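# Twist the salt mill head one full turn clockwise

## Task

A filled salt mill (cast-iron body, round wooden head) stands free on the table, with a stripe on the body aligned to a mark on top of the head. Grind by rotating the head, relative to the body, four quarter turns (one full turn) clockwise as seen from above. Only the net rotation at the end is judged, complete turns counted. The mill must end upright on the table, and the turn must hold without the robot holding it. Finally release the mill and move the hands away.

## Robot and tools

Robot: two arms, left_arm (base on the +y side of the table) and right_arm, facing each other across it. Each carries an identical five-finger right hand, so hand axes and numbers mean the same on both. The names are labels only, not image sides.

World frame (used in results): origin on the tabletop midway between the arm bases, z = 0 at the tabletop, +z up. Positions are in metres, orientations as quaternions in w,x,y,z order, velocities in m/s and rad/s. Reported hand point positions can be slightly off, more so at long reach.

Hand point: a spot 0.05 m in front of the palm, where index pad and thumb tip meet in a pinch. Its axes: +z along the straightened fingers (they extend 0.06 to 0.07 m past it), +y out of the palm, +x across the palm toward the little finger. A rigid bracket on the little-finger side of the wrist sticks out 0.03 m beyond the point along +y and 0.11 m across the palm; it can strike things.

execute_actions(actions): a list of actions. Each action is a table of up to 15 rows; each row lasts one control step (1/30 s), and a short table repeats its final row until 15 steps pass. Every row is one flat list of 28 numbers, each in [-1, 1], covering both arms even if one is idle: left_arm dx, dy, dz, rx, ry, rz, then left_gripper little, ring, middle, index, thumb_bend, thumb_turn, force_limit, speed, then the same 14 for right_arm and right_gripper. dx..rz are an offset, not a pose: the target relative to the hand point's measured pose at the start of that action (for the first action of a call, the last pose a result reported), expressed in the hand point's own axes. All rows of an action refer to that same start, not to the prior row. Scale: 1.0 = 0.6 m for dx, dy, dz and 180 degrees for the rotation vector rx, ry, rz. Per step the command is clipped to within 100 mm and 16 degrees of the measured pose, so big offsets need several actions. An empty list just returns state and images.

Hand numbers are absolute targets, not offsets. Fingers: +1 straight, -1 curled into the palm. thumb_bend: +1 straight, -1 fully bent. thumb_turn: +1 beside the palm, -1 across in front of it. A pinch is about index -0.22, thumb_bend -0.75, thumb_turn -0.57. force_limit maps -1..+1 to a closing stop load of about 0..10 N at the fingertip (0..15 N for the two thumb motors); it never limits opening. speed maps -1..+1 from near zero to full (whole travel in 0.6 s). For a soft grip close at speed -0.9 or lower. With thumb turned fully in front, the hand can wrap objects 0.035 to 0.08 m wide; turn the thumb before reaching. There is no 'no change' value: to keep a hand as it is, resend its last eight numbers (or, if none yet, hand_measured plus hand_force_limit and hand_speed). A motor only starts when its target changes by 0.01 or more.

move(target, speed, stop_force, blocking): target is one 28-number row laid out as above; arm parts are offsets in hand axes from the pose in the most recent result showing one. Both hand points travel in straight lines, finishing together, lasting 0.5 to 10 s (cut off at 10 s). speed: 0.002 to 0.5 m/s, default 0.25; rotation capped at twice that in rad/s. stop_force (optional, 9 to 40 N, shared): ends an arm's path once its wrist sensor reads that much extra push opposite its motion; the arm then backs to where it was two steps earlier. Use it only with very slow, non-rotating approaches; omit it when pulling off a contact. blocking=false returns after 0.5 s while motion continues (not allowed with stop_force); then use wait or stop before new commands. The result adds a move: line with the ending per arm (done, off_target, moving, held, contact, fault) and limits (paced = pose clipped, held = steps blocked), plus each hand point's distance from its target.

wait(seconds): 0 to 10; lets the scene run holding last commands. stop(): brakes a running move. zoom_image(camera, region): camera is cam_low, cam_left_wrist or cam_right_wrist; region [x0, y0, x1, y1] in pixels, at most 504 by 504. show_instructions(): shows the reference pages. finished_scene(scene): ends the current scene, given its number; irreversible.

Result lines: state per arm (position, quaternion, velocities), Hand target lines (pose now being driven to), hand_measured, hand_stopped_by (moving, target, force, stalled, fault), hand_load_n (positive when pushed open; near 0 means grip lost), hand_force_limit, hand_speed, Wrist force and Wrist torque in end-effector axes (noisy, offsets up to about 4 N, saturate near 50 N), 'pose unreachable' when a clearance check altered a command, MOTOR HOT and OVER-TEMPERATURE FAULT warnings.

Task notes: clockwise seen from above is a rotation about world -z. A typical approach is one hand steadying the body while the other grips and rotates the head, regrasping as wrist limits allow, then checking the stripe and mark in camera images.

Avoid: knocking anything off the table or tipping the mill; pressing targets past contact with the stiff arms (fault stop at 150 N external force or joint torque limits of 141 N m for large joints, 26.3 N m for wrists); fast impacts; arms or hands touching each other hard; holding loads long (motor heat). End with the mill upright, both hands open and withdrawn.

Each tool is called after "Call:" by a JSON object that holds its "op" and its "data".

Reference images:

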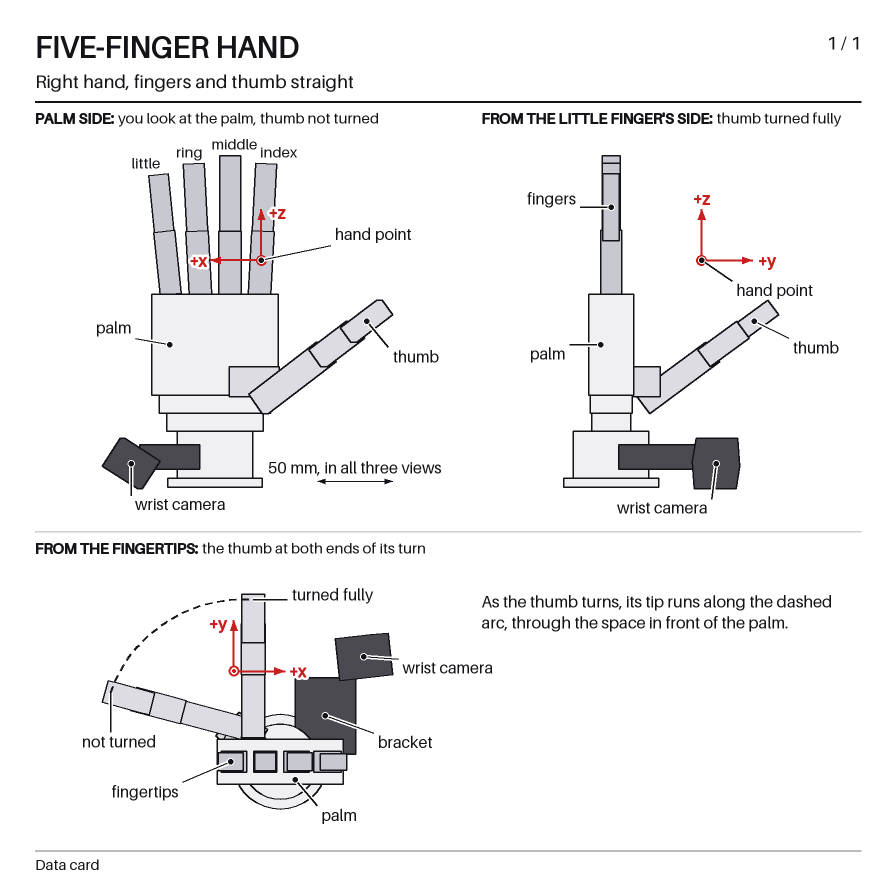

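## Session

Call:
{"op": "execute_actions", "data": {"actions": []}}

Scene clock: 0.00 s.
left_arm: end_effector_position=(+0.3145, +0.4826, +0.4751) hand_measured=(+1.000, +1.000, +1.000, +1.000, +1.000, +1.000) hand_load_n=(+0.0, +0.0, +0.0, +0.0, +0.0, +0.0) hand_stopped_by=(target, target, target, target, target, target) hand_force_limit=0.00 hand_speed=-0.80 end_effector_quat_wxyz=(-0.015, +0.402, +0.915, +0.018) end_effector_velocity=(-0.000, -0.000, -0.000) end_effector_angular_velocity=(+0.000, +0.000, -0.001) | right_arm: end_effector_position=(+0.1113, -0.2790, +0.4793) hand_measured=(+1.000, +1.000, +1.000, +1.000, +1.000, +1.000) hand_load_n=(+0.0, +0.0, +0.0, +0.0, +0.0, +0.0) hand_stopped_by=(target, target, target, target, target, target) hand_force_limit=0.00 hand_speed=-0.80 end_effector_quat_wxyz=(+0.001, -0.334, +0.943, +0.002) end_effector_velocity=(+0.000, +0.000, -0.000) end_effector_angular_velocity=(-0.000, +0.001, +0.001)
Joint positions: left_arm=[ 0.552 -1.691  1.337  1.972  1.563 -1.865] | right_arm=[-1.21  -1.738  1.352  1.956  1.567 -1.888]
Joint velocities: left_arm=[-0.001  0.     0.     0.     0.     0.   ] | right_arm=[ 0.001  0.001  0.     0.     0.    -0.   ]
Motor temperatures (°C, as the motors report them): left_arm=[26 24 25 29 32 33] | right_arm=[23 22 26 28 38 30]
Wrist force (N, on the end effector, along its own x y z axes, offset not removed): no reading
Wrist torque (N m, same axes, about the end effector's origin, offset not removed): no reading
Hand target (left_arm): +0.315, +0.483, +0.475; -0.015, +0.402, +0.915, +0.018
Hand target (right_arm): +0.111, -0.279, +0.479; +0.001, -0.334, +0.943, +0.002

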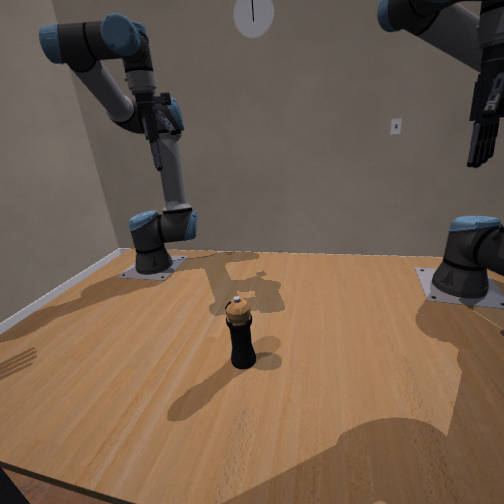

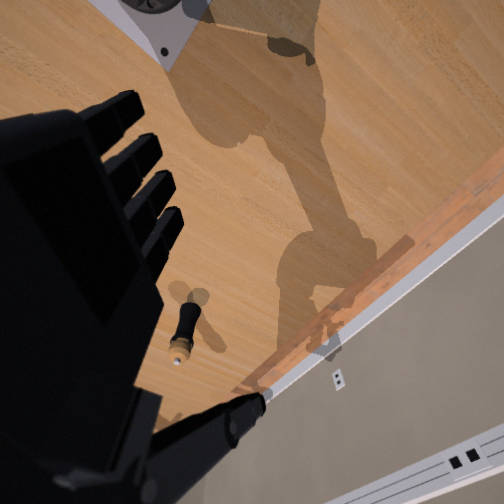

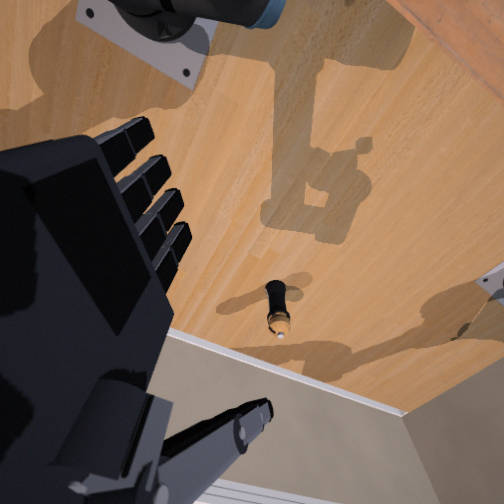

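Call:
{"op": "zoom_image", "data": {"camera": "cam_low", "region": [200, 285, 290, 375]}}

Call:
{"op": "zoom_image", "data": {"camera": "cam_right_wrist", "region": [240, 270, 320, 350]}}

Call:
{"op": "zoom_image", "data": {"camera": "cam_left_wrist", "region": [145, 290, 225, 370]}}

Region (200, 285, 290, 375) of cam_low's 504x504 image, scaled by 5.600, with more detail than that image has.

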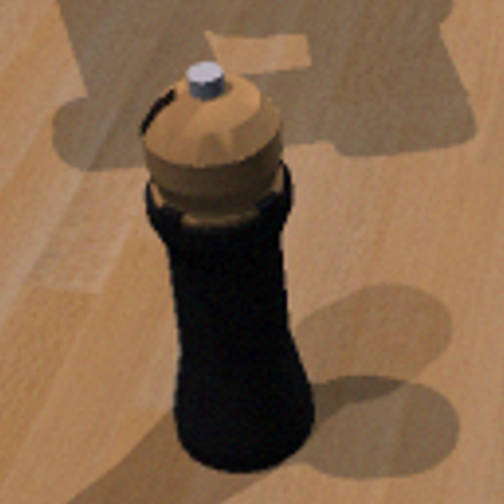

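Region (240, 270, 320, 350) of cam_right_wrist's 504x504 image, scaled by 6.300, with more detail than that image has.

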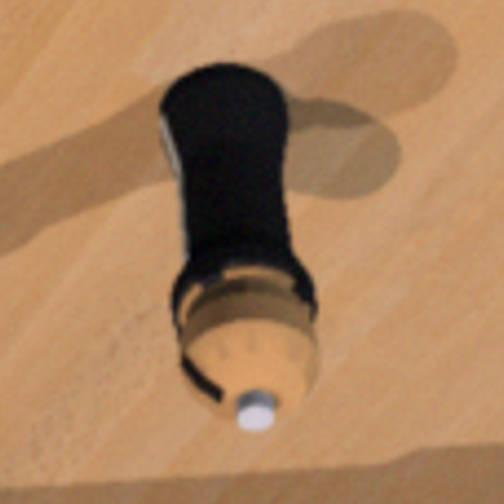

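Region (145, 290, 225, 370) of cam_left_wrist's 504x504 image, scaled by 6.300, with more detail than that image has.

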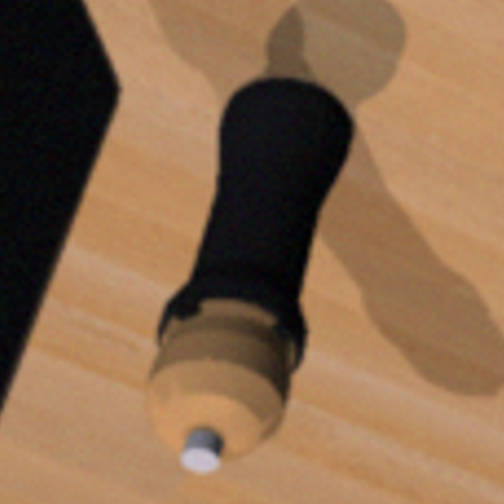

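Call:
{"op": "move", "data": {"target": [0,0,0,0,0,0,0.3,0.3,0.3,0.3,1,-1,0,0.5, -0.158,-0.173,0.215,0,0,0.883,1,1,1,1,1,-1,0,0.5], "speed": 0.5}}

Scene clock: 76.07 s.
left_arm: end_effector_position=(+0.3145, +0.4826, +0.4751) hand_measured=(+0.300, +0.300, +0.300, +0.300, +1.000, -1.000) hand_load_n=(+0.0, +0.0, +0.0, +0.0, +0.0, +0.0) hand_stopped_by=(target, target, target, target, target, target) hand_force_limit=0.00 hand_speed=0.50 end_effector_quat_wxyz=(-0.015, +0.402, +0.915, +0.018) end_effector_velocity=(-0.000, +0.000, +0.000) end_effector_angular_velocity=(+0.000, +0.000, -0.000) | right_arm: end_effector_position=(+0.2503, -0.2995, +0.3504) hand_measured=(+1.000, +1.000, +1.000, +1.000, +1.000, -1.000) hand_load_n=(+0.0, +0.0, +0.0, +0.0, +0.0, +0.0) hand_stopped_by=(target, target, target, target, target, target) hand_force_limit=0.00 hand_speed=0.50 end_effector_quat_wxyz=(-0.002, +0.865, +0.501, +0.001) end_effector_velocity=(+0.000, +0.000, -0.001) end_effector_angular_velocity=(-0.004, -0.000, -0.014)
Joint positions: left_arm=[ 0.552 -1.691  1.337  1.972  1.563 -1.865] | right_arm=[-1.014 -1.448  1.406  1.611  1.568  1.08 ]
Joint velocities: left_arm=[0. 0. 0. 0. 0. 0.] | right_arm=[ 0.002  0.005 -0.003 -0.     0.004  0.016]
Motor temperatures (°C, as the motors report them): left_arm=[26 24 25 29 32 33] | right_arm=[23 22 26 28 38 30]
Wrist force (N, on the end effector, along its own x y z axes, offset not removed): left_arm=[0.9 -0.6 -3.0] | right_arm=[-2.1 0.4 -0.3]
Wrist torque (N m, same axes, about the end effector's origin, offset not removed): left_arm=[-0.13 0.10 -0.15] | right_arm=[0.16 0.42 -0.15]
Hand target (left_arm): +0.315, +0.483, +0.475; -0.015, +0.402, +0.915, +0.018
Hand target (right_arm): +0.250, -0.299, +0.350; -0.001, +0.866, +0.501, +0.001
Off the commanded pose (left_arm): 0.000 m, 0 deg.
Off the commanded pose (right_arm): 0.000 m, 0 deg.
move: done
camera_calibration (this result's frames):
cam_left_wrist: T_world_to_cam=[[0.838597, 0.544609, 0.0124851, -0.525108], [0.462713, -0.724214, 0.511284, -0.0389036], [0.287492, -0.422984, -0.859321, 0.648846], [0, 0, 0, 1]] pos_world=[0.271817, 0.532256, 0.584014]
cam_right_wrist: T_world_to_cam=[[0.774087, -0.633054, -0.00562932, -0.370342], [-0.536014, -0.660108, 0.526257, -0.244883], [-0.336865, -0.404352, -0.850307, 0.394588], [0, 0, 0, 1]] pos_world=[0.28834, -0.236543, 0.462308]

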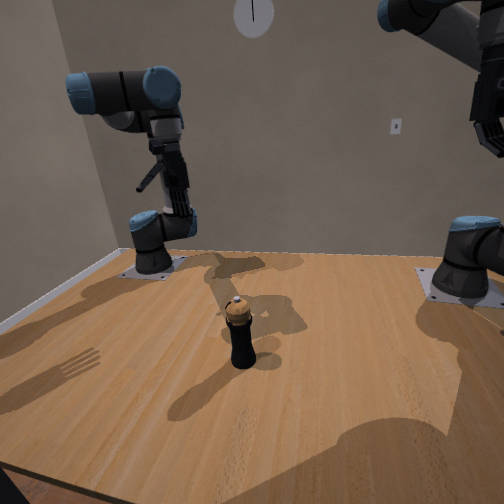

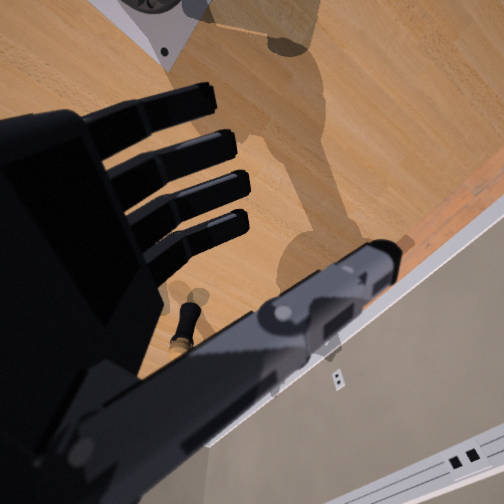

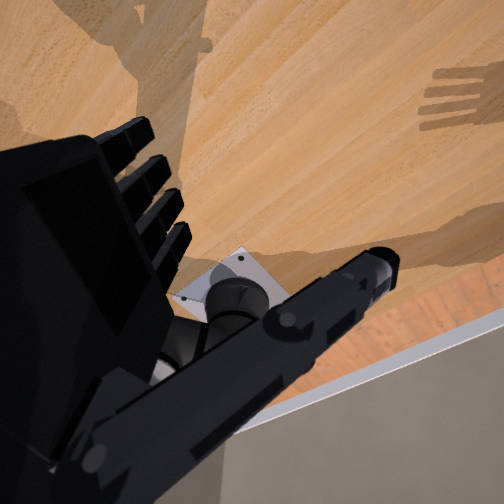

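Call:
{"op": "move", "data": {"target": [0,0,0,0,0,0,0.3,0.3,0.3,0.3,1,-1,0,0.5, 0.407,0.078,0.512,0,0.472,0,1,1,1,1,1,-1,0,0.5], "speed": 0.3}}

Scene clock: 85.93 s.
left_arm: end_effector_position=(+0.3145, +0.4826, +0.4751) hand_measured=(+0.300, +0.300, +0.300, +0.300, +1.000, -1.000) hand_load_n=(+0.0, +0.0, +0.0, +0.0, +0.0, +0.0) hand_stopped_by=(target, target, target, target, target, target) hand_force_limit=0.00 hand_speed=0.50 end_effector_quat_wxyz=(-0.015, +0.402, +0.915, +0.018) end_effector_velocity=(-0.000, -0.000, +0.000) end_effector_angular_velocity=(+0.000, -0.000, +0.000) | right_arm: end_effector_position=(+0.4123, -0.1097, +0.0445) hand_measured=(+1.000, +1.000, +1.000, +1.000, +1.000, -1.000) hand_load_n=(+0.0, +0.0, +0.0, +0.0, +0.0, +0.0) hand_stopped_by=(target, target, target, target, target, target) hand_force_limit=0.00 hand_speed=0.50 end_effector_quat_wxyz=(-0.339, +0.638, +0.368, +0.585) end_effector_velocity=(+0.001, +0.001, -0.001) end_effector_angular_velocity=(+0.010, -0.007, -0.002)
Joint positions: left_arm=[ 0.552 -1.691  1.337  1.972  1.563 -1.865] | right_arm=[-1.18  -1.163  2.307 -1.037  0.918  1.507]
Joint velocities: left_arm=[-0.001  0.    -0.     0.    -0.    -0.001] | right_arm=[ 0.003  0.011  0.003 -0.03   0.005  0.009]
Motor temperatures (°C, as the motors report them): left_arm=[26 24 25 29 32 33] | right_arm=[23 22 26 28 38 30]
Wrist force (N, on the end effector, along its own x y z axes, offset not removed): left_arm=[-0.3 0.6 -0.3] | right_arm=[-1.0 -0.9 -0.2]
Wrist torque (N m, same axes, about the end effector's origin, offset not removed): left_arm=[-0.03 0.05 -0.04] | right_arm=[0.02 0.23 -0.10]
Hand target (left_arm): +0.315, +0.483, +0.475; -0.015, +0.402, +0.915, +0.018
Hand target (right_arm): +0.412, -0.110, +0.044; -0.339, +0.638, +0.368, +0.586
Off the commanded pose (left_arm): 0.000 m, 0 deg.
Off the commanded pose (right_arm): 0.000 m, 0 deg.
move: done
camera_calibration (this result's frames):
cam_right_wrist: T_world_to_cam=[[0.849393, -0.501129, -0.165536, -0.386763], [-0.418897, -0.449371, -0.789045, 0.161551], [0.321026, 0.739551, -0.591613, 0.108458], [0, 0, 0, 1]] pos_world=[0.361369, -0.201432, 0.127613]

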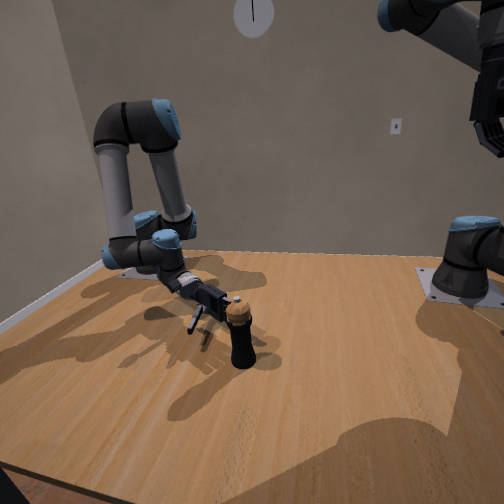

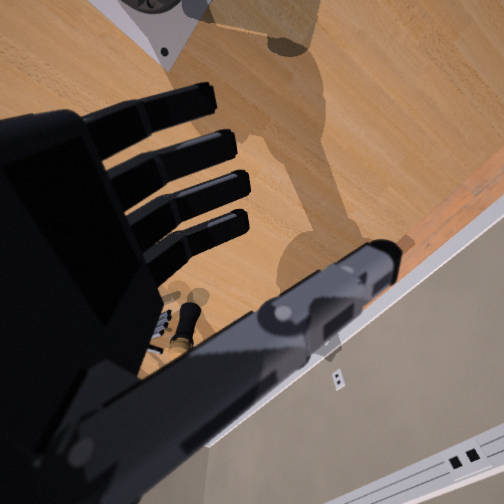

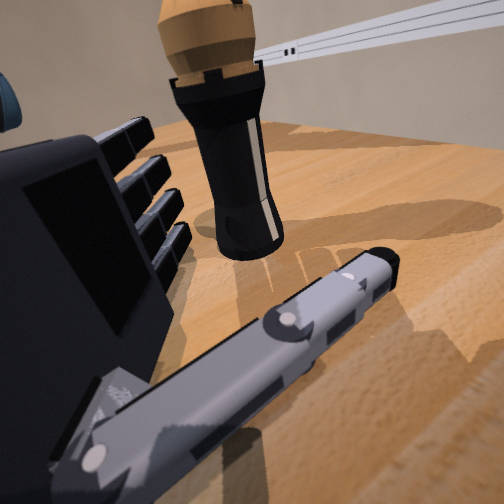

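Call:
{"op": "move", "data": {"target": [0,0,0,0,0,0,0.3,0.3,0.3,0.3,1,-1,0,0.5, 0.002,-0.012,0.18,0,0,0,1,1,1,1,1,-1,0,0.5], "speed": 0.12}}

Call:
{"op": "zoom_image", "data": {"camera": "cam_low", "region": [150, 240, 310, 400]}}

Scene clock: 98.17 s.
left_arm: end_effector_position=(+0.3145, +0.4826, +0.4751) hand_measured=(+0.300, +0.300, +0.300, +0.300, +1.000, -1.000) hand_load_n=(+0.0, +0.0, +0.0, +0.0, +0.0, +0.0) hand_stopped_by=(target, target, target, target, target, target) hand_force_limit=0.00 hand_speed=0.50 end_effector_quat_wxyz=(-0.015, +0.402, +0.915, +0.018) end_effector_velocity=(+0.000, +0.000, +0.000) end_effector_angular_velocity=(+0.000, -0.000, -0.000) | right_arm: end_effector_position=(+0.4596, -0.0130, +0.0365) hand_measured=(+1.000, +1.000, +1.000, +1.000, +1.000, -1.000) hand_load_n=(+0.0, +0.0, +0.0, +0.0, +0.0, +0.0) hand_stopped_by=(target, target, target, target, target, target) hand_force_limit=0.00 hand_speed=0.50 end_effector_quat_wxyz=(-0.339, +0.638, +0.368, +0.585) end_effector_velocity=(+0.001, +0.002, -0.000) end_effector_angular_velocity=(+0.000, -0.001, -0.001)
Joint positions: left_arm=[ 0.552 -1.691  1.337  1.972  1.563 -1.865] | right_arm=[-1.009 -0.998  2.006 -0.912  1.088  1.527]
Joint velocities: left_arm=[ 0.    -0.    -0.     0.    -0.     0.001] | right_arm=[ 0.002  0.005 -0.007  0.001  0.003  0.   ]
Motor temperatures (°C, as the motors report them): left_arm=[26 24 25 29 32 33] | right_arm=[23 22 26 28 38 30]
Wrist force (N, on the end effector, along its own x y z axes, offset not removed): left_arm=[-1.1 -1.2 1.0] | right_arm=[-1.4 -0.3 0.6]
Wrist torque (N m, same axes, about the end effector's origin, offset not removed): left_arm=[-0.47 0.15 -0.13] | right_arm=[-0.03 0.26 -0.06]
Hand target (left_arm): +0.315, +0.483, +0.475; -0.015, +0.402, +0.915, +0.018
Hand target (right_arm): +0.460, -0.013, +0.036; -0.339, +0.638, +0.368, +0.585
Off the commanded pose (left_arm): 0.000 m, 0 deg.
Off the commanded pose (right_arm): 0.000 m, 0 deg.
move: done
camera_calibration (this result's frames):
cam_left_wrist: T_world_to_cam=[[0.838597, 0.544609, 0.0124851, -0.525108], [0.462713, -0.724214, 0.511284, -0.0389032], [0.287492, -0.422984, -0.859321, 0.648847], [0, 0, 0, 1]] pos_world=[0.271817, 0.532256, 0.584014]
cam_right_wrist: T_world_to_cam=[[0.849439, -0.501134, -0.165281, -0.37985], [-0.418742, -0.449551, -0.789024, 0.218448], [0.321105, 0.739438, -0.591712, 0.0169955], [0, 0, 0, 1]] pos_world=[0.408676, -0.10472, 0.119635]

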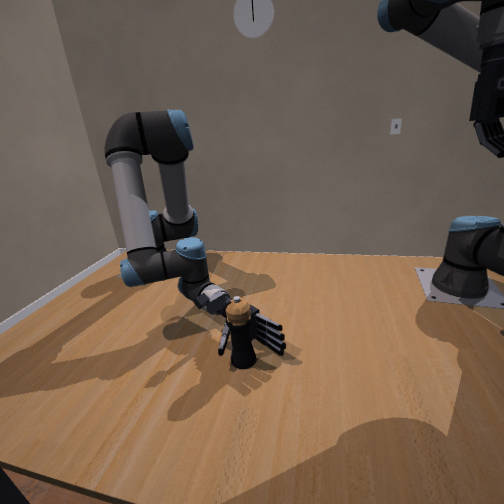

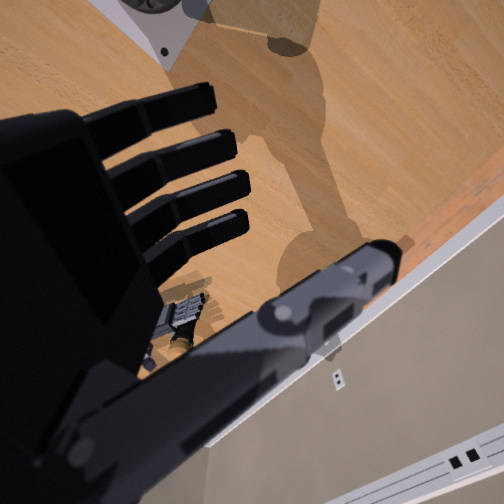

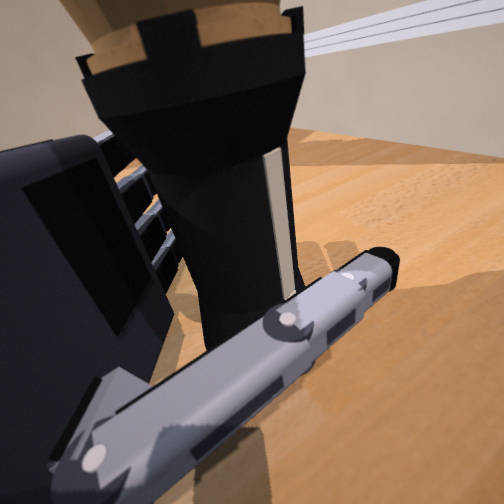

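Region (150, 240, 310, 400) of cam_low's 504x504 image, scaled by 3.150, with more detail than that image has.

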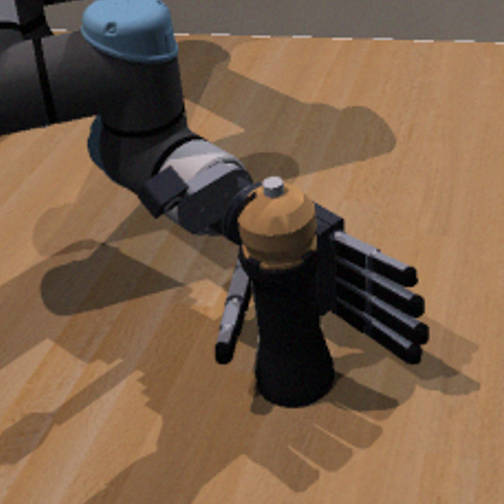

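Call:
{"op": "move", "data": {"target": [0,0,0,0,0,0,0.3,0.3,0.3,0.3,1,-1,0,0.5, 0.001,0.013,0.013,0,0,0,-1,-1,-1,-1,-1,-1,0.9,-0.6], "speed": 0.05}}

Call:
{"op": "zoom_image", "data": {"camera": "cam_low", "region": [150, 240, 310, 400]}}

Scene clock: 107.53 s.
left_arm: end_effector_position=(+0.3145, +0.4826, +0.4751) hand_measured=(+0.300, +0.300, +0.300, +0.300, +1.000, -1.000) hand_load_n=(+0.0, +0.0, +0.0, +0.0, +0.0, +0.0) hand_stopped_by=(target, target, target, target, target, target) hand_force_limit=0.00 hand_speed=0.50 end_effector_quat_wxyz=(-0.015, +0.402, +0.915, +0.018) end_effector_velocity=(-0.000, +0.000, +0.000) end_effector_angular_velocity=(+0.000, +0.000, +0.001) | right_arm: end_effector_position=(+0.4703, -0.0101, +0.0364) hand_measured=(-0.526, -0.516, -0.480, -0.392, +0.068, -1.000) hand_load_n=(+11.5, +9.5, +6.5, +8.5, +14.0, +8.0) hand_stopped_by=(force, force, force, force, force, target) hand_force_limit=0.90 hand_speed=-0.60 end_effector_quat_wxyz=(-0.339, +0.638, +0.368, +0.585) end_effector_velocity=(-0.000, -0.000, -0.001) end_effector_angular_velocity=(-0.001, +0.001, +0.000)
Joint positions: left_arm=[ 0.552 -1.691  1.337  1.972  1.563 -1.865] | right_arm=[-1.017 -0.984  1.978 -0.897  1.081  1.527]
Joint velocities: left_arm=[-0.    -0.    -0.     0.    -0.    -0.001] | right_arm=[-0.     0.001 -0.     0.001 -0.     0.   ]
Motor temperatures (°C, as the motors report them): left_arm=[26 24 25 29 32 33] | right_arm=[23 22 26 28 38 30]
Wrist force (N, on the end effector, along its own x y z axes, offset not removed): left_arm=[-0.4 -0.1 1.9] | right_arm=[1.4 0.3 -1.9]
Wrist torque (N m, same axes, about the end effector's origin, offset not removed): left_arm=[-0.31 0.10 0.06] | right_arm=[0.03 0.16 -0.26]
Hand target (left_arm): +0.315, +0.483, +0.475; -0.015, +0.402, +0.915, +0.018
Hand target (right_arm): +0.470, -0.010, +0.036; -0.339, +0.638, +0.368, +0.585
Off the commanded pose (left_arm): 0.000 m, 0 deg.
Off the commanded pose (right_arm): 0.000 m, 0 deg.
move: done
camera_calibration (this result's frames):
cam_left_wrist: T_world_to_cam=[[0.838597, 0.544609, 0.0124848, -0.525108], [0.462713, -0.724214, 0.511284, -0.0389035], [0.287491, -0.422984, -0.859321, 0.648847], [0, 0, 0, 1]] pos_world=[0.271817, 0.532256, 0.584014]
cam_right_wrist: T_world_to_cam=[[0.849444, -0.501136, -0.165249, -0.387486], [-0.418708, -0.449537, -0.78905, 0.224159], [0.321136, 0.739445, -0.591687, 0.0113601], [0, 0, 0, 1]] pos_world=[0.419357, -0.101816, 0.119563]

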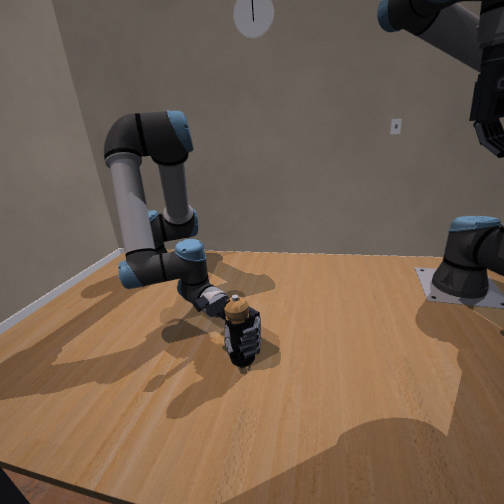

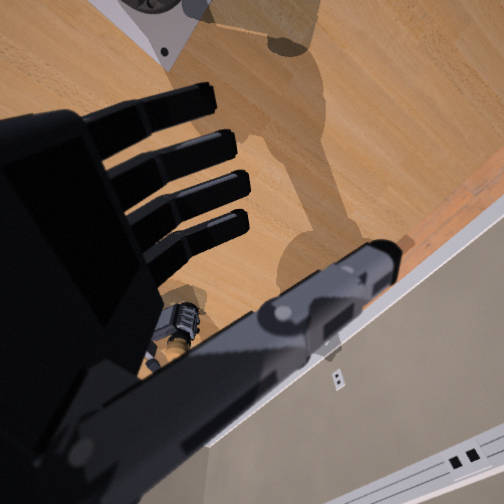

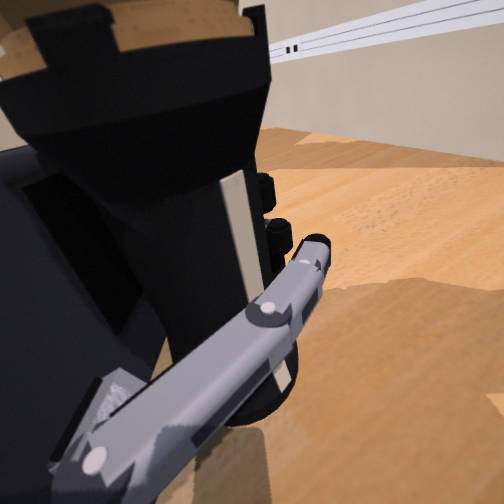

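Region (150, 240, 310, 400) of cam_low's 504x504 image, scaled by 3.150, with more detail than that image has.

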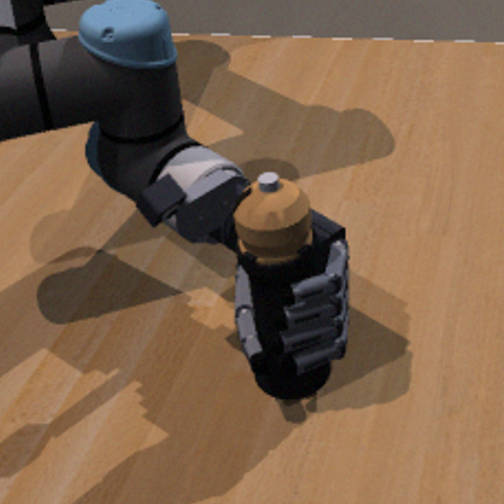

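Call:
{"op": "move", "data": {"target": [0,0,0,0,0,0,0.3,0.3,0.3,0.3,1,-1,0,0.5, 0.016,0,0,0,0,0,-1,-1,-1,-1,-1,-1,0.9,-0.6], "speed": 0.05}}

Call:
{"op": "move", "data": {"target": [-0.368,-0.418,0.29,0.121,-0.349,-0.758,0.3,0.3,0.3,0.3,1,-1,0,0.5, 0.0105,-0.358,0.12,0,0,0,-1,-1,-1,-1,-1,-1,0.9,-0.6], "speed": 0.4}}

Call:
{"op": "zoom_image", "data": {"camera": "cam_low", "region": [200, 130, 420, 350]}}

Scene clock: 124.03 s.
left_arm: end_effector_position=(+0.3145, +0.4826, +0.4751) hand_measured=(+0.300, +0.300, +0.300, +0.300, +1.000, -1.000) hand_load_n=(+0.0, +0.0, +0.0, +0.0, +0.0, +0.0) hand_stopped_by=(target, target, target, target, target, target) hand_force_limit=0.00 hand_speed=0.50 end_effector_quat_wxyz=(-0.015, +0.402, +0.915, +0.018) end_effector_velocity=(-0.000, +0.000, +0.000) end_effector_angular_velocity=(+0.000, +0.000, +0.000) | right_arm: end_effector_position=(+0.4707, -0.0094, +0.0457) hand_measured=(-0.526, -0.516, -0.480, -0.392, +0.068, -1.000) hand_load_n=(+10.0, +9.0, +6.5, +9.0, +14.0, +9.5) hand_stopped_by=(force, force, force, force, force, target) hand_force_limit=0.90 hand_speed=-0.60 end_effector_quat_wxyz=(-0.339, +0.638, +0.368, +0.585) end_effector_velocity=(+0.000, -0.000, +0.002) end_effector_angular_velocity=(-0.000, +0.000, -0.001)
Joint positions: left_arm=[ 0.552 -1.691  1.337  1.972  1.563 -1.865] | right_arm=[-1.016 -1.003  1.974 -0.875  1.082  1.527]
Joint velocities: left_arm=[ 0. -0. -0.  0.  0. -0.] | right_arm=[-0.    -0.005 -0.001  0.007  0.001 -0.   ]
Motor temperatures (°C, as the motors report them): left_arm=[26 24 25 29 32 33] | right_arm=[23 22 26 28 38 30]
Wrist force (N, on the end effector, along its own x y z axes, offset not removed): left_arm=[-0.7 0.6 -1.0] | right_arm=[-8.6 -0.3 0.7]
Wrist torque (N m, same axes, about the end effector's origin, offset not removed): left_arm=[0.03 0.30 -0.17] | right_arm=[0.00 0.62 -0.25]
Hand target (left_arm): +0.315, +0.483, +0.475; -0.015, +0.402, +0.915, +0.018
Hand target (right_arm): +0.471, -0.009, +0.046; -0.339, +0.638, +0.368, +0.585
Off the commanded pose (left_arm): 0.000 m, 0 deg.
Off the commanded pose (right_arm): 0.000 m, 0 deg.
move: done
camera_calibration (this result's frames):
cam_left_wrist: T_world_to_cam=[[0.838597, 0.544609, 0.012485, -0.525108], [0.462713, -0.724214, 0.511284, -0.0389033], [0.287491, -0.422984, -0.859321, 0.648847], [0, 0, 0, 1]] pos_world=[0.271817, 0.532256, 0.584014]
cam_right_wrist: T_world_to_cam=[[0.849445, -0.501134, -0.165252, -0.385968], [-0.418701, -0.449519, -0.789064, 0.231956], [0.321143, 0.739457, -0.591667, 0.0162147], [0, 0, 0, 1]] pos_world=[0.419771, -0.101143, 0.12884]

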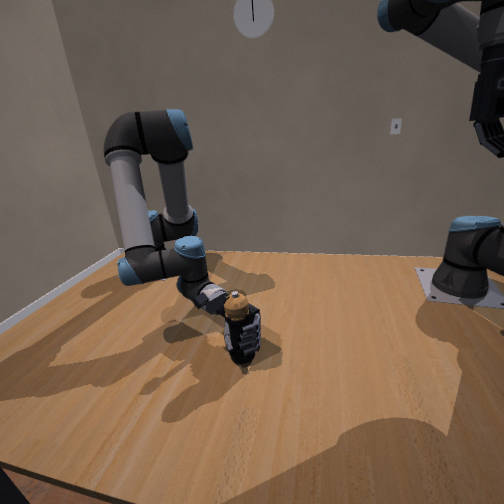

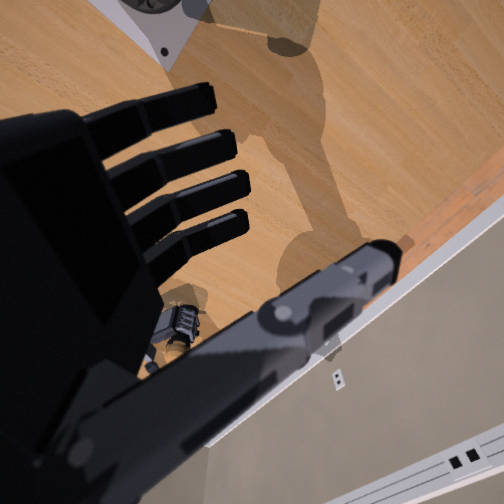

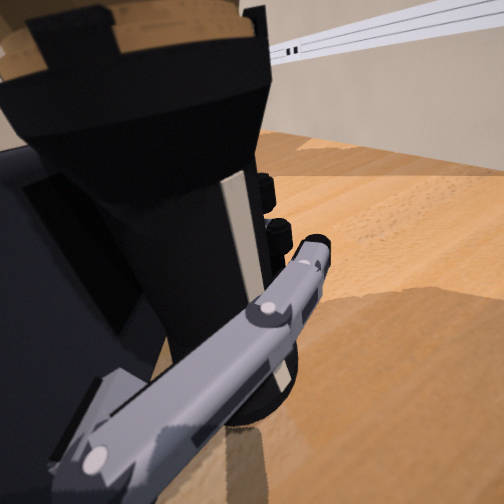

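Scene clock: 128.03 s.
left_arm: end_effector_position=(+0.2768, +0.1579, +0.2877) hand_measured=(+0.300, +0.300, +0.300, +0.300, +1.000, -1.000) hand_load_n=(+0.0, +0.0, +0.0, +0.0, +0.0, +0.0) hand_stopped_by=(target, target, target, target, target, target) hand_force_limit=0.00 hand_speed=0.50 end_effector_quat_wxyz=(-0.324, +0.694, -0.583, +0.272) end_effector_velocity=(-0.000, -0.001, -0.000) end_effector_angular_velocity=(-0.002, -0.004, +0.014) | right_arm: end_effector_position=(+0.3207, +0.1600, +0.0462) hand_measured=(-0.526, -0.516, -0.480, -0.392, +0.068, -1.000) hand_load_n=(+10.0, +9.0, +6.5, +9.0, +14.0, +9.5) hand_stopped_by=(force, force, force, force, force, target) hand_force_limit=0.90 hand_speed=-0.60 end_effector_quat_wxyz=(-0.339, +0.638, +0.369, +0.585) end_effector_velocity=(-0.001, +0.001, +0.000) end_effector_angular_velocity=(-0.001, -0.001, +0.002)
Joint positions: left_arm=[ 0.02  -1.105  1.301  1.668  0.736 -5.101] | right_arm=[-0.542 -0.884  1.73  -0.76   1.554  1.57 ]
Joint velocities: left_arm=[-0.     0.007 -0.004  0.012  0.001 -0.022] | right_arm=[ 0.002  0.001 -0.002  0.001  0.001 -0.001]
Motor temperatures (°C, as the motors report them): left_arm=[26 24 25 29 32 33] | right_arm=[23 22 26 28 38 30]
Wrist force (N, on the end effector, along its own x y z axes, offset not removed): left_arm=[-1.5 2.5 -1.0] | right_arm=[-9.4 -0.3 0.7]
Wrist torque (N m, same axes, about the end effector's origin, offset not removed): left_arm=[0.23 0.26 -0.05] | right_arm=[0.03 0.73 -0.31]
Hand target (left_arm): +0.277, +0.158, +0.288; -0.324, +0.695, -0.582, +0.272
Hand target (right_arm): +0.321, +0.160, +0.046; -0.339, +0.638, +0.369, +0.585
Off the commanded pose (left_arm): 0.001 m, 0 deg.
Off the commanded pose (right_arm): 0.000 m, 0 deg.
move: done
camera_calibration (this result's frames):
cam_left_wrist: T_world_to_cam=[[-0.651943, 0.05405, -0.756339, 0.39701], [-0.470112, 0.753809, 0.459093, -0.120953], [0.594949, 0.654867, -0.466031, -0.0072178], [0, 0, 0, 1]] pos_world=[0.206261, 0.074444, 0.352439]
cam_right_wrist: T_world_to_cam=[[0.849556, -0.501218, -0.164422, -0.173608], [-0.418185, -0.449962, -0.789085, 0.245627], [0.32152, 0.739131, -0.59187, -0.0606514], [0, 0, 0, 1]] pos_world=[0.269708, 0.0683371, 0.129378]

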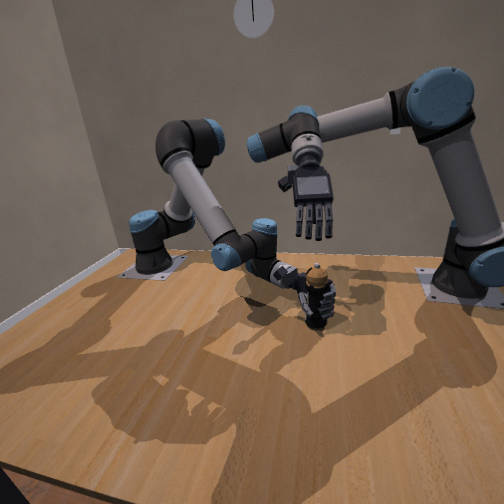

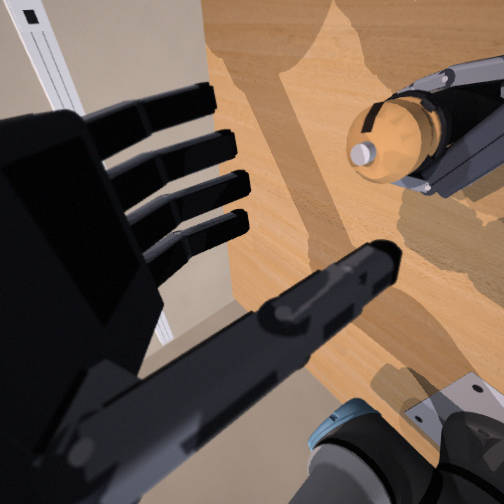

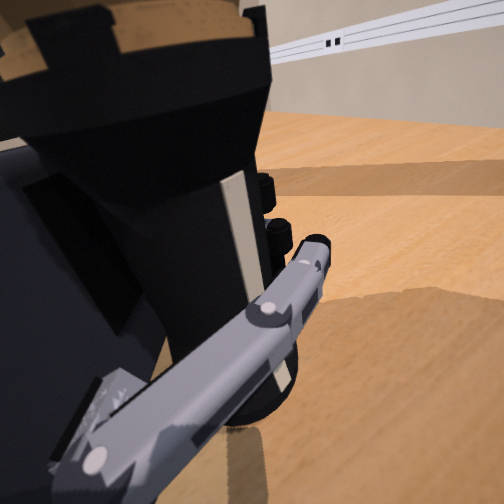

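Region (200, 130, 420, 350) of cam_low's 504x504 image, scaled by 2.291, with more detail than that image has.

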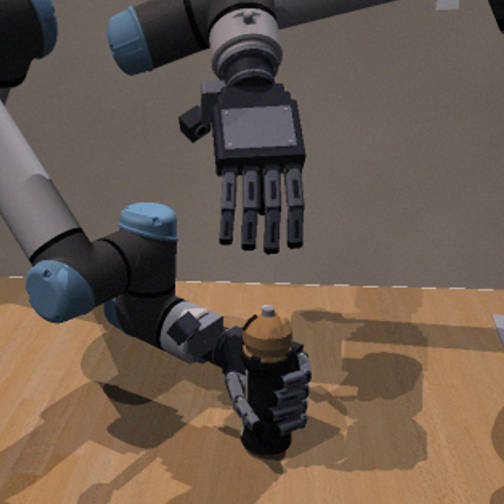

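Call:
{"op": "move", "data": {"target": [0.004,0.071,0.092,0,0,0,0.3,0.3,0.3,0.3,1,-1,0,0.5, -0.015,0,0,0,0,0,-1,-1,-1,-1,-1,-1,0.9,-0.6], "speed": 0.1}}

Call:
{"op": "zoom_image", "data": {"camera": "cam_low", "region": [250, 210, 390, 350]}}

Scene clock: 146.93 s.
left_arm: end_effector_position=(+0.2918, +0.1581, +0.2198) hand_measured=(+0.300, +0.300, +0.300, +0.300, +1.000, -1.000) hand_load_n=(+0.0, +0.0, +0.0, +0.0, +0.0, +0.0) hand_stopped_by=(target, target, target, target, target, target) hand_force_limit=0.00 hand_speed=0.50 end_effector_quat_wxyz=(-0.324, +0.694, -0.583, +0.272) end_effector_velocity=(+0.000, -0.000, -0.002) end_effector_angular_velocity=(+0.000, +0.000, -0.001) | right_arm: end_effector_position=(+0.3203, +0.1594, +0.0373) hand_measured=(-0.526, -0.516, -0.480, -0.392, +0.068, -1.000) hand_load_n=(+10.0, +9.0, +6.5, +9.0, +14.0, +9.5) hand_stopped_by=(force, force, force, force, force, target) hand_force_limit=0.90 hand_speed=-0.60 end_effector_quat_wxyz=(-0.339, +0.638, +0.369, +0.585) end_effector_velocity=(-0.000, -0.000, -0.001) end_effector_angular_velocity=(-0.001, +0.001, -0.001)
Joint positions: left_arm=[ 0.051 -1.054  1.395  1.491  0.728 -5.056] | right_arm=[-0.542 -0.869  1.734 -0.779  1.554  1.57 ]
Joint velocities: left_arm=[ 0.001  0.002  0.002 -0.006 -0.     0.003] | right_arm=[0.    0.    0.    0.001 0.001 0.   ]
Motor temperatures (°C, as the motors report them): left_arm=[26 24 25 29 32 33] | right_arm=[23 22 26 28 38 30]
Wrist force (N, on the end effector, along its own x y z axes, offset not removed): left_arm=[2.3 0.4 -0.5] | right_arm=[-8.0 0.3 1.3]
Wrist torque (N m, same axes, about the end effector's origin, offset not removed): left_arm=[0.02 -0.23 0.27] | right_arm=[0.03 0.54 -0.22]
Hand target (left_arm): +0.292, +0.158, +0.220; -0.324, +0.694, -0.583, +0.272
Hand target (right_arm): +0.320, +0.159, +0.037; -0.339, +0.638, +0.369, +0.585
Off the commanded pose (left_arm): 0.000 m, 0 deg.
Off the commanded pose (right_arm): 0.000 m, 0 deg.
move: done
camera_calibration (this result's frames):
cam_left_wrist: T_world_to_cam=[[-0.652003, 0.0540422, -0.756288, 0.355385], [-0.470151, 0.753731, 0.459181, -0.0828542], [0.594853, 0.654957, -0.466027, -0.0478347], [0, 0, 0, 1]] pos_world=[0.221213, 0.0745737, 0.284526]
cam_right_wrist: T_world_to_cam=[[0.849574, -0.501184, -0.164433, -0.175049], [-0.418176, -0.449974, -0.789083, 0.238112], [0.321485, 0.739146, -0.59187, -0.0653193], [0, 0, 0, 1]] pos_world=[0.269289, 0.0676932, 0.120446]

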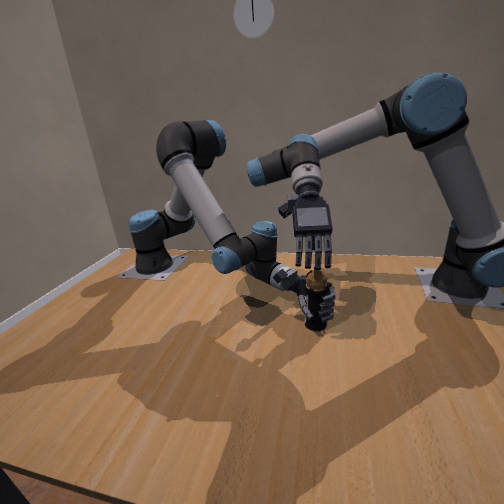

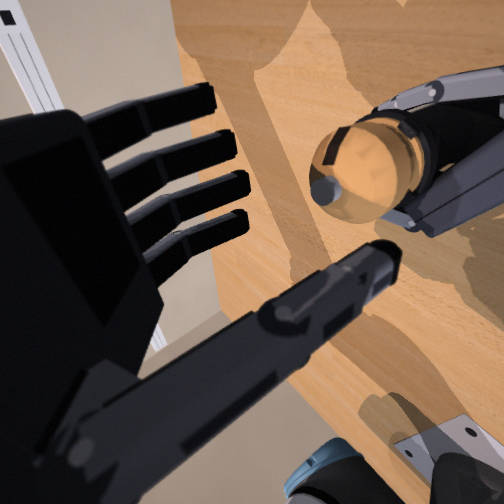

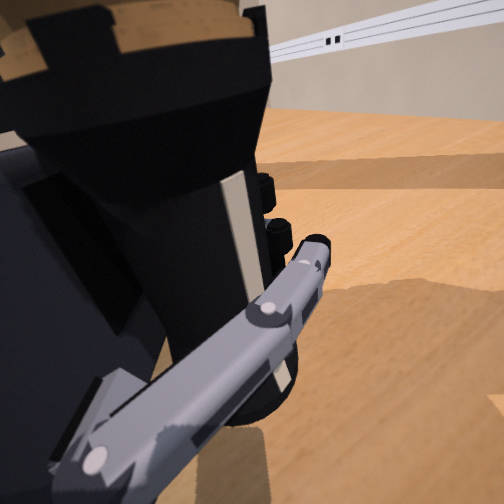

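Region (250, 210, 390, 350) of cam_low's 504x504 image, scaled by 3.600, with more detail than that image has.

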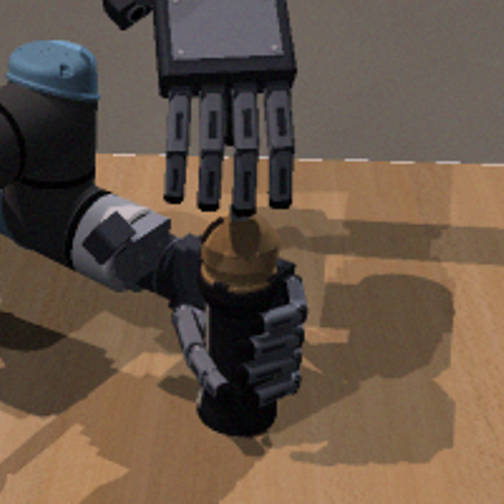

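Call:
{"op": "move", "data": {"target": [-0.002,0.076,0.078,0,0,0,0.3,0.3,0.3,0.3,1,-1,0,0.5, -0.002,0,0,0,0,0,-1,-1,-1,-1,-1,-1,0.9,-0.6], "speed": 0.06}}

Call:
{"op": "zoom_image", "data": {"camera": "cam_low", "region": [230, 170, 390, 330]}}

Scene clock: 160.00 s.
left_arm: end_effector_position=(+0.2979, +0.1603, +0.1551) hand_measured=(+0.300, +0.300, +0.300, +0.300, +1.000, -1.000) hand_load_n=(+0.0, +0.0, +0.0, +0.0, +0.0, +0.0) hand_stopped_by=(target, target, target, target, target, target) hand_force_limit=0.00 hand_speed=0.50 end_effector_quat_wxyz=(-0.324, +0.694, -0.583, +0.272) end_effector_velocity=(+0.000, -0.000, -0.002) end_effector_angular_velocity=(-0.000, -0.000, -0.000) | right_arm: end_effector_position=(+0.3203, +0.1593, +0.0361) hand_measured=(-0.526, -0.516, -0.480, -0.392, +0.070, -1.000) hand_load_n=(+10.0, +8.5, +6.0, +8.0, +14.5, +7.0) hand_stopped_by=(force, force, force, force, force, target) hand_force_limit=0.90 hand_speed=-0.60 end_effector_quat_wxyz=(-0.339, +0.638, +0.369, +0.585) end_effector_velocity=(-0.001, +0.000, +0.001) end_effector_angular_velocity=(+0.000, -0.001, +0.002)
Joint positions: left_arm=[ 0.063 -0.995  1.476  1.337  0.725 -5.038] | right_arm=[-0.542 -0.867  1.735 -0.782  1.554  1.57 ]
Joint velocities: left_arm=[ 0.001  0.003  0.002 -0.006 -0.     0.002] | right_arm=[ 0.001 -0.002  0.     0.001 -0.001 -0.001]
Motor temperatures (°C, as the motors report them): left_arm=[26 24 25 29 32 33] | right_arm=[23 22 26 28 38 30]
Wrist force (N, on the end effector, along its own x y z axes, offset not removed): left_arm=[0.0 0.0 -2.8] | right_arm=[9.2 -1.5 -3.0]
Wrist torque (N m, same axes, about the end effector's origin, offset not removed): left_arm=[-0.07 0.21 -0.09] | right_arm=[0.01 -0.02 -0.30]
Hand target (left_arm): +0.298, +0.160, +0.155; -0.324, +0.694, -0.583, +0.272
Hand target (right_arm): +0.320, +0.159, +0.036; -0.339, +0.638, +0.369, +0.585
Off the commanded pose (left_arm): 0.000 m, 0 deg.
Off the commanded pose (right_arm): 0.000 m, 0 deg.
move: done
camera_calibration (this result's frames):
cam_left_wrist: T_world_to_cam=[[-0.65203, 0.0540358, -0.756265, 0.310279], [-0.47017, 0.753697, 0.459219, -0.0519148], [0.594809, 0.654997, -0.466027, -0.0830944], [0, 0, 0, 1]] pos_world=[0.227328, 0.0767884, 0.219769]
cam_right_wrist: T_world_to_cam=[[0.849559, -0.501209, -0.164434, -0.175262], [-0.41818, -0.44994, -0.7891, 0.23713], [0.321519, 0.739151, -0.591846, -0.0659479], [0, 0, 0, 1]] pos_world=[0.269262, 0.067597, 0.119269]

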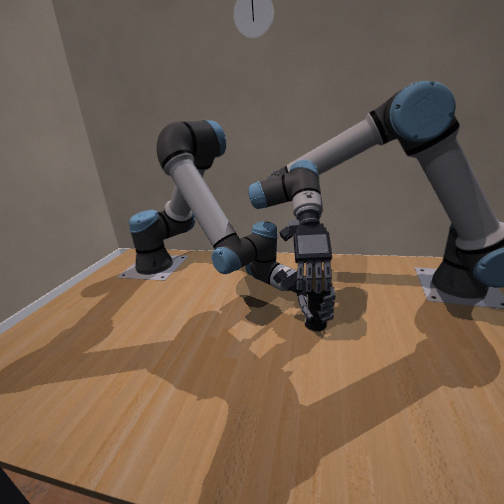

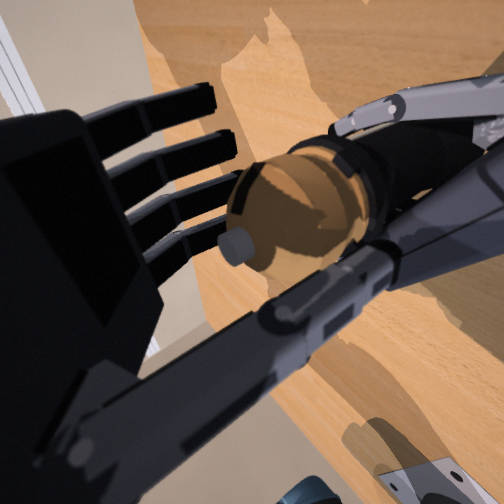

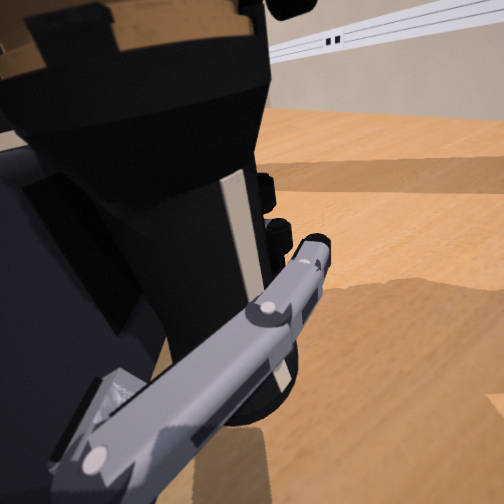

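Region (230, 170, 390, 330) of cam_low's 504x504 image, scaled by 3.150, with more detail than that image has.

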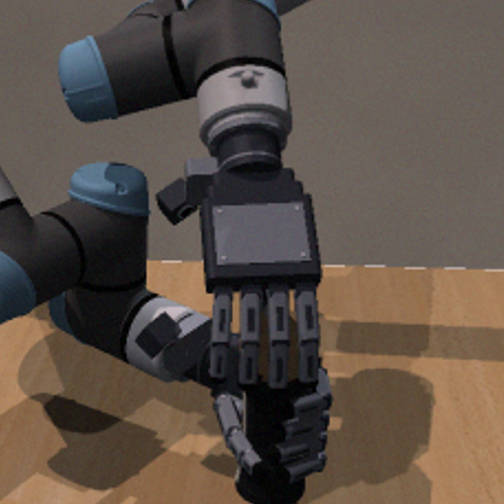

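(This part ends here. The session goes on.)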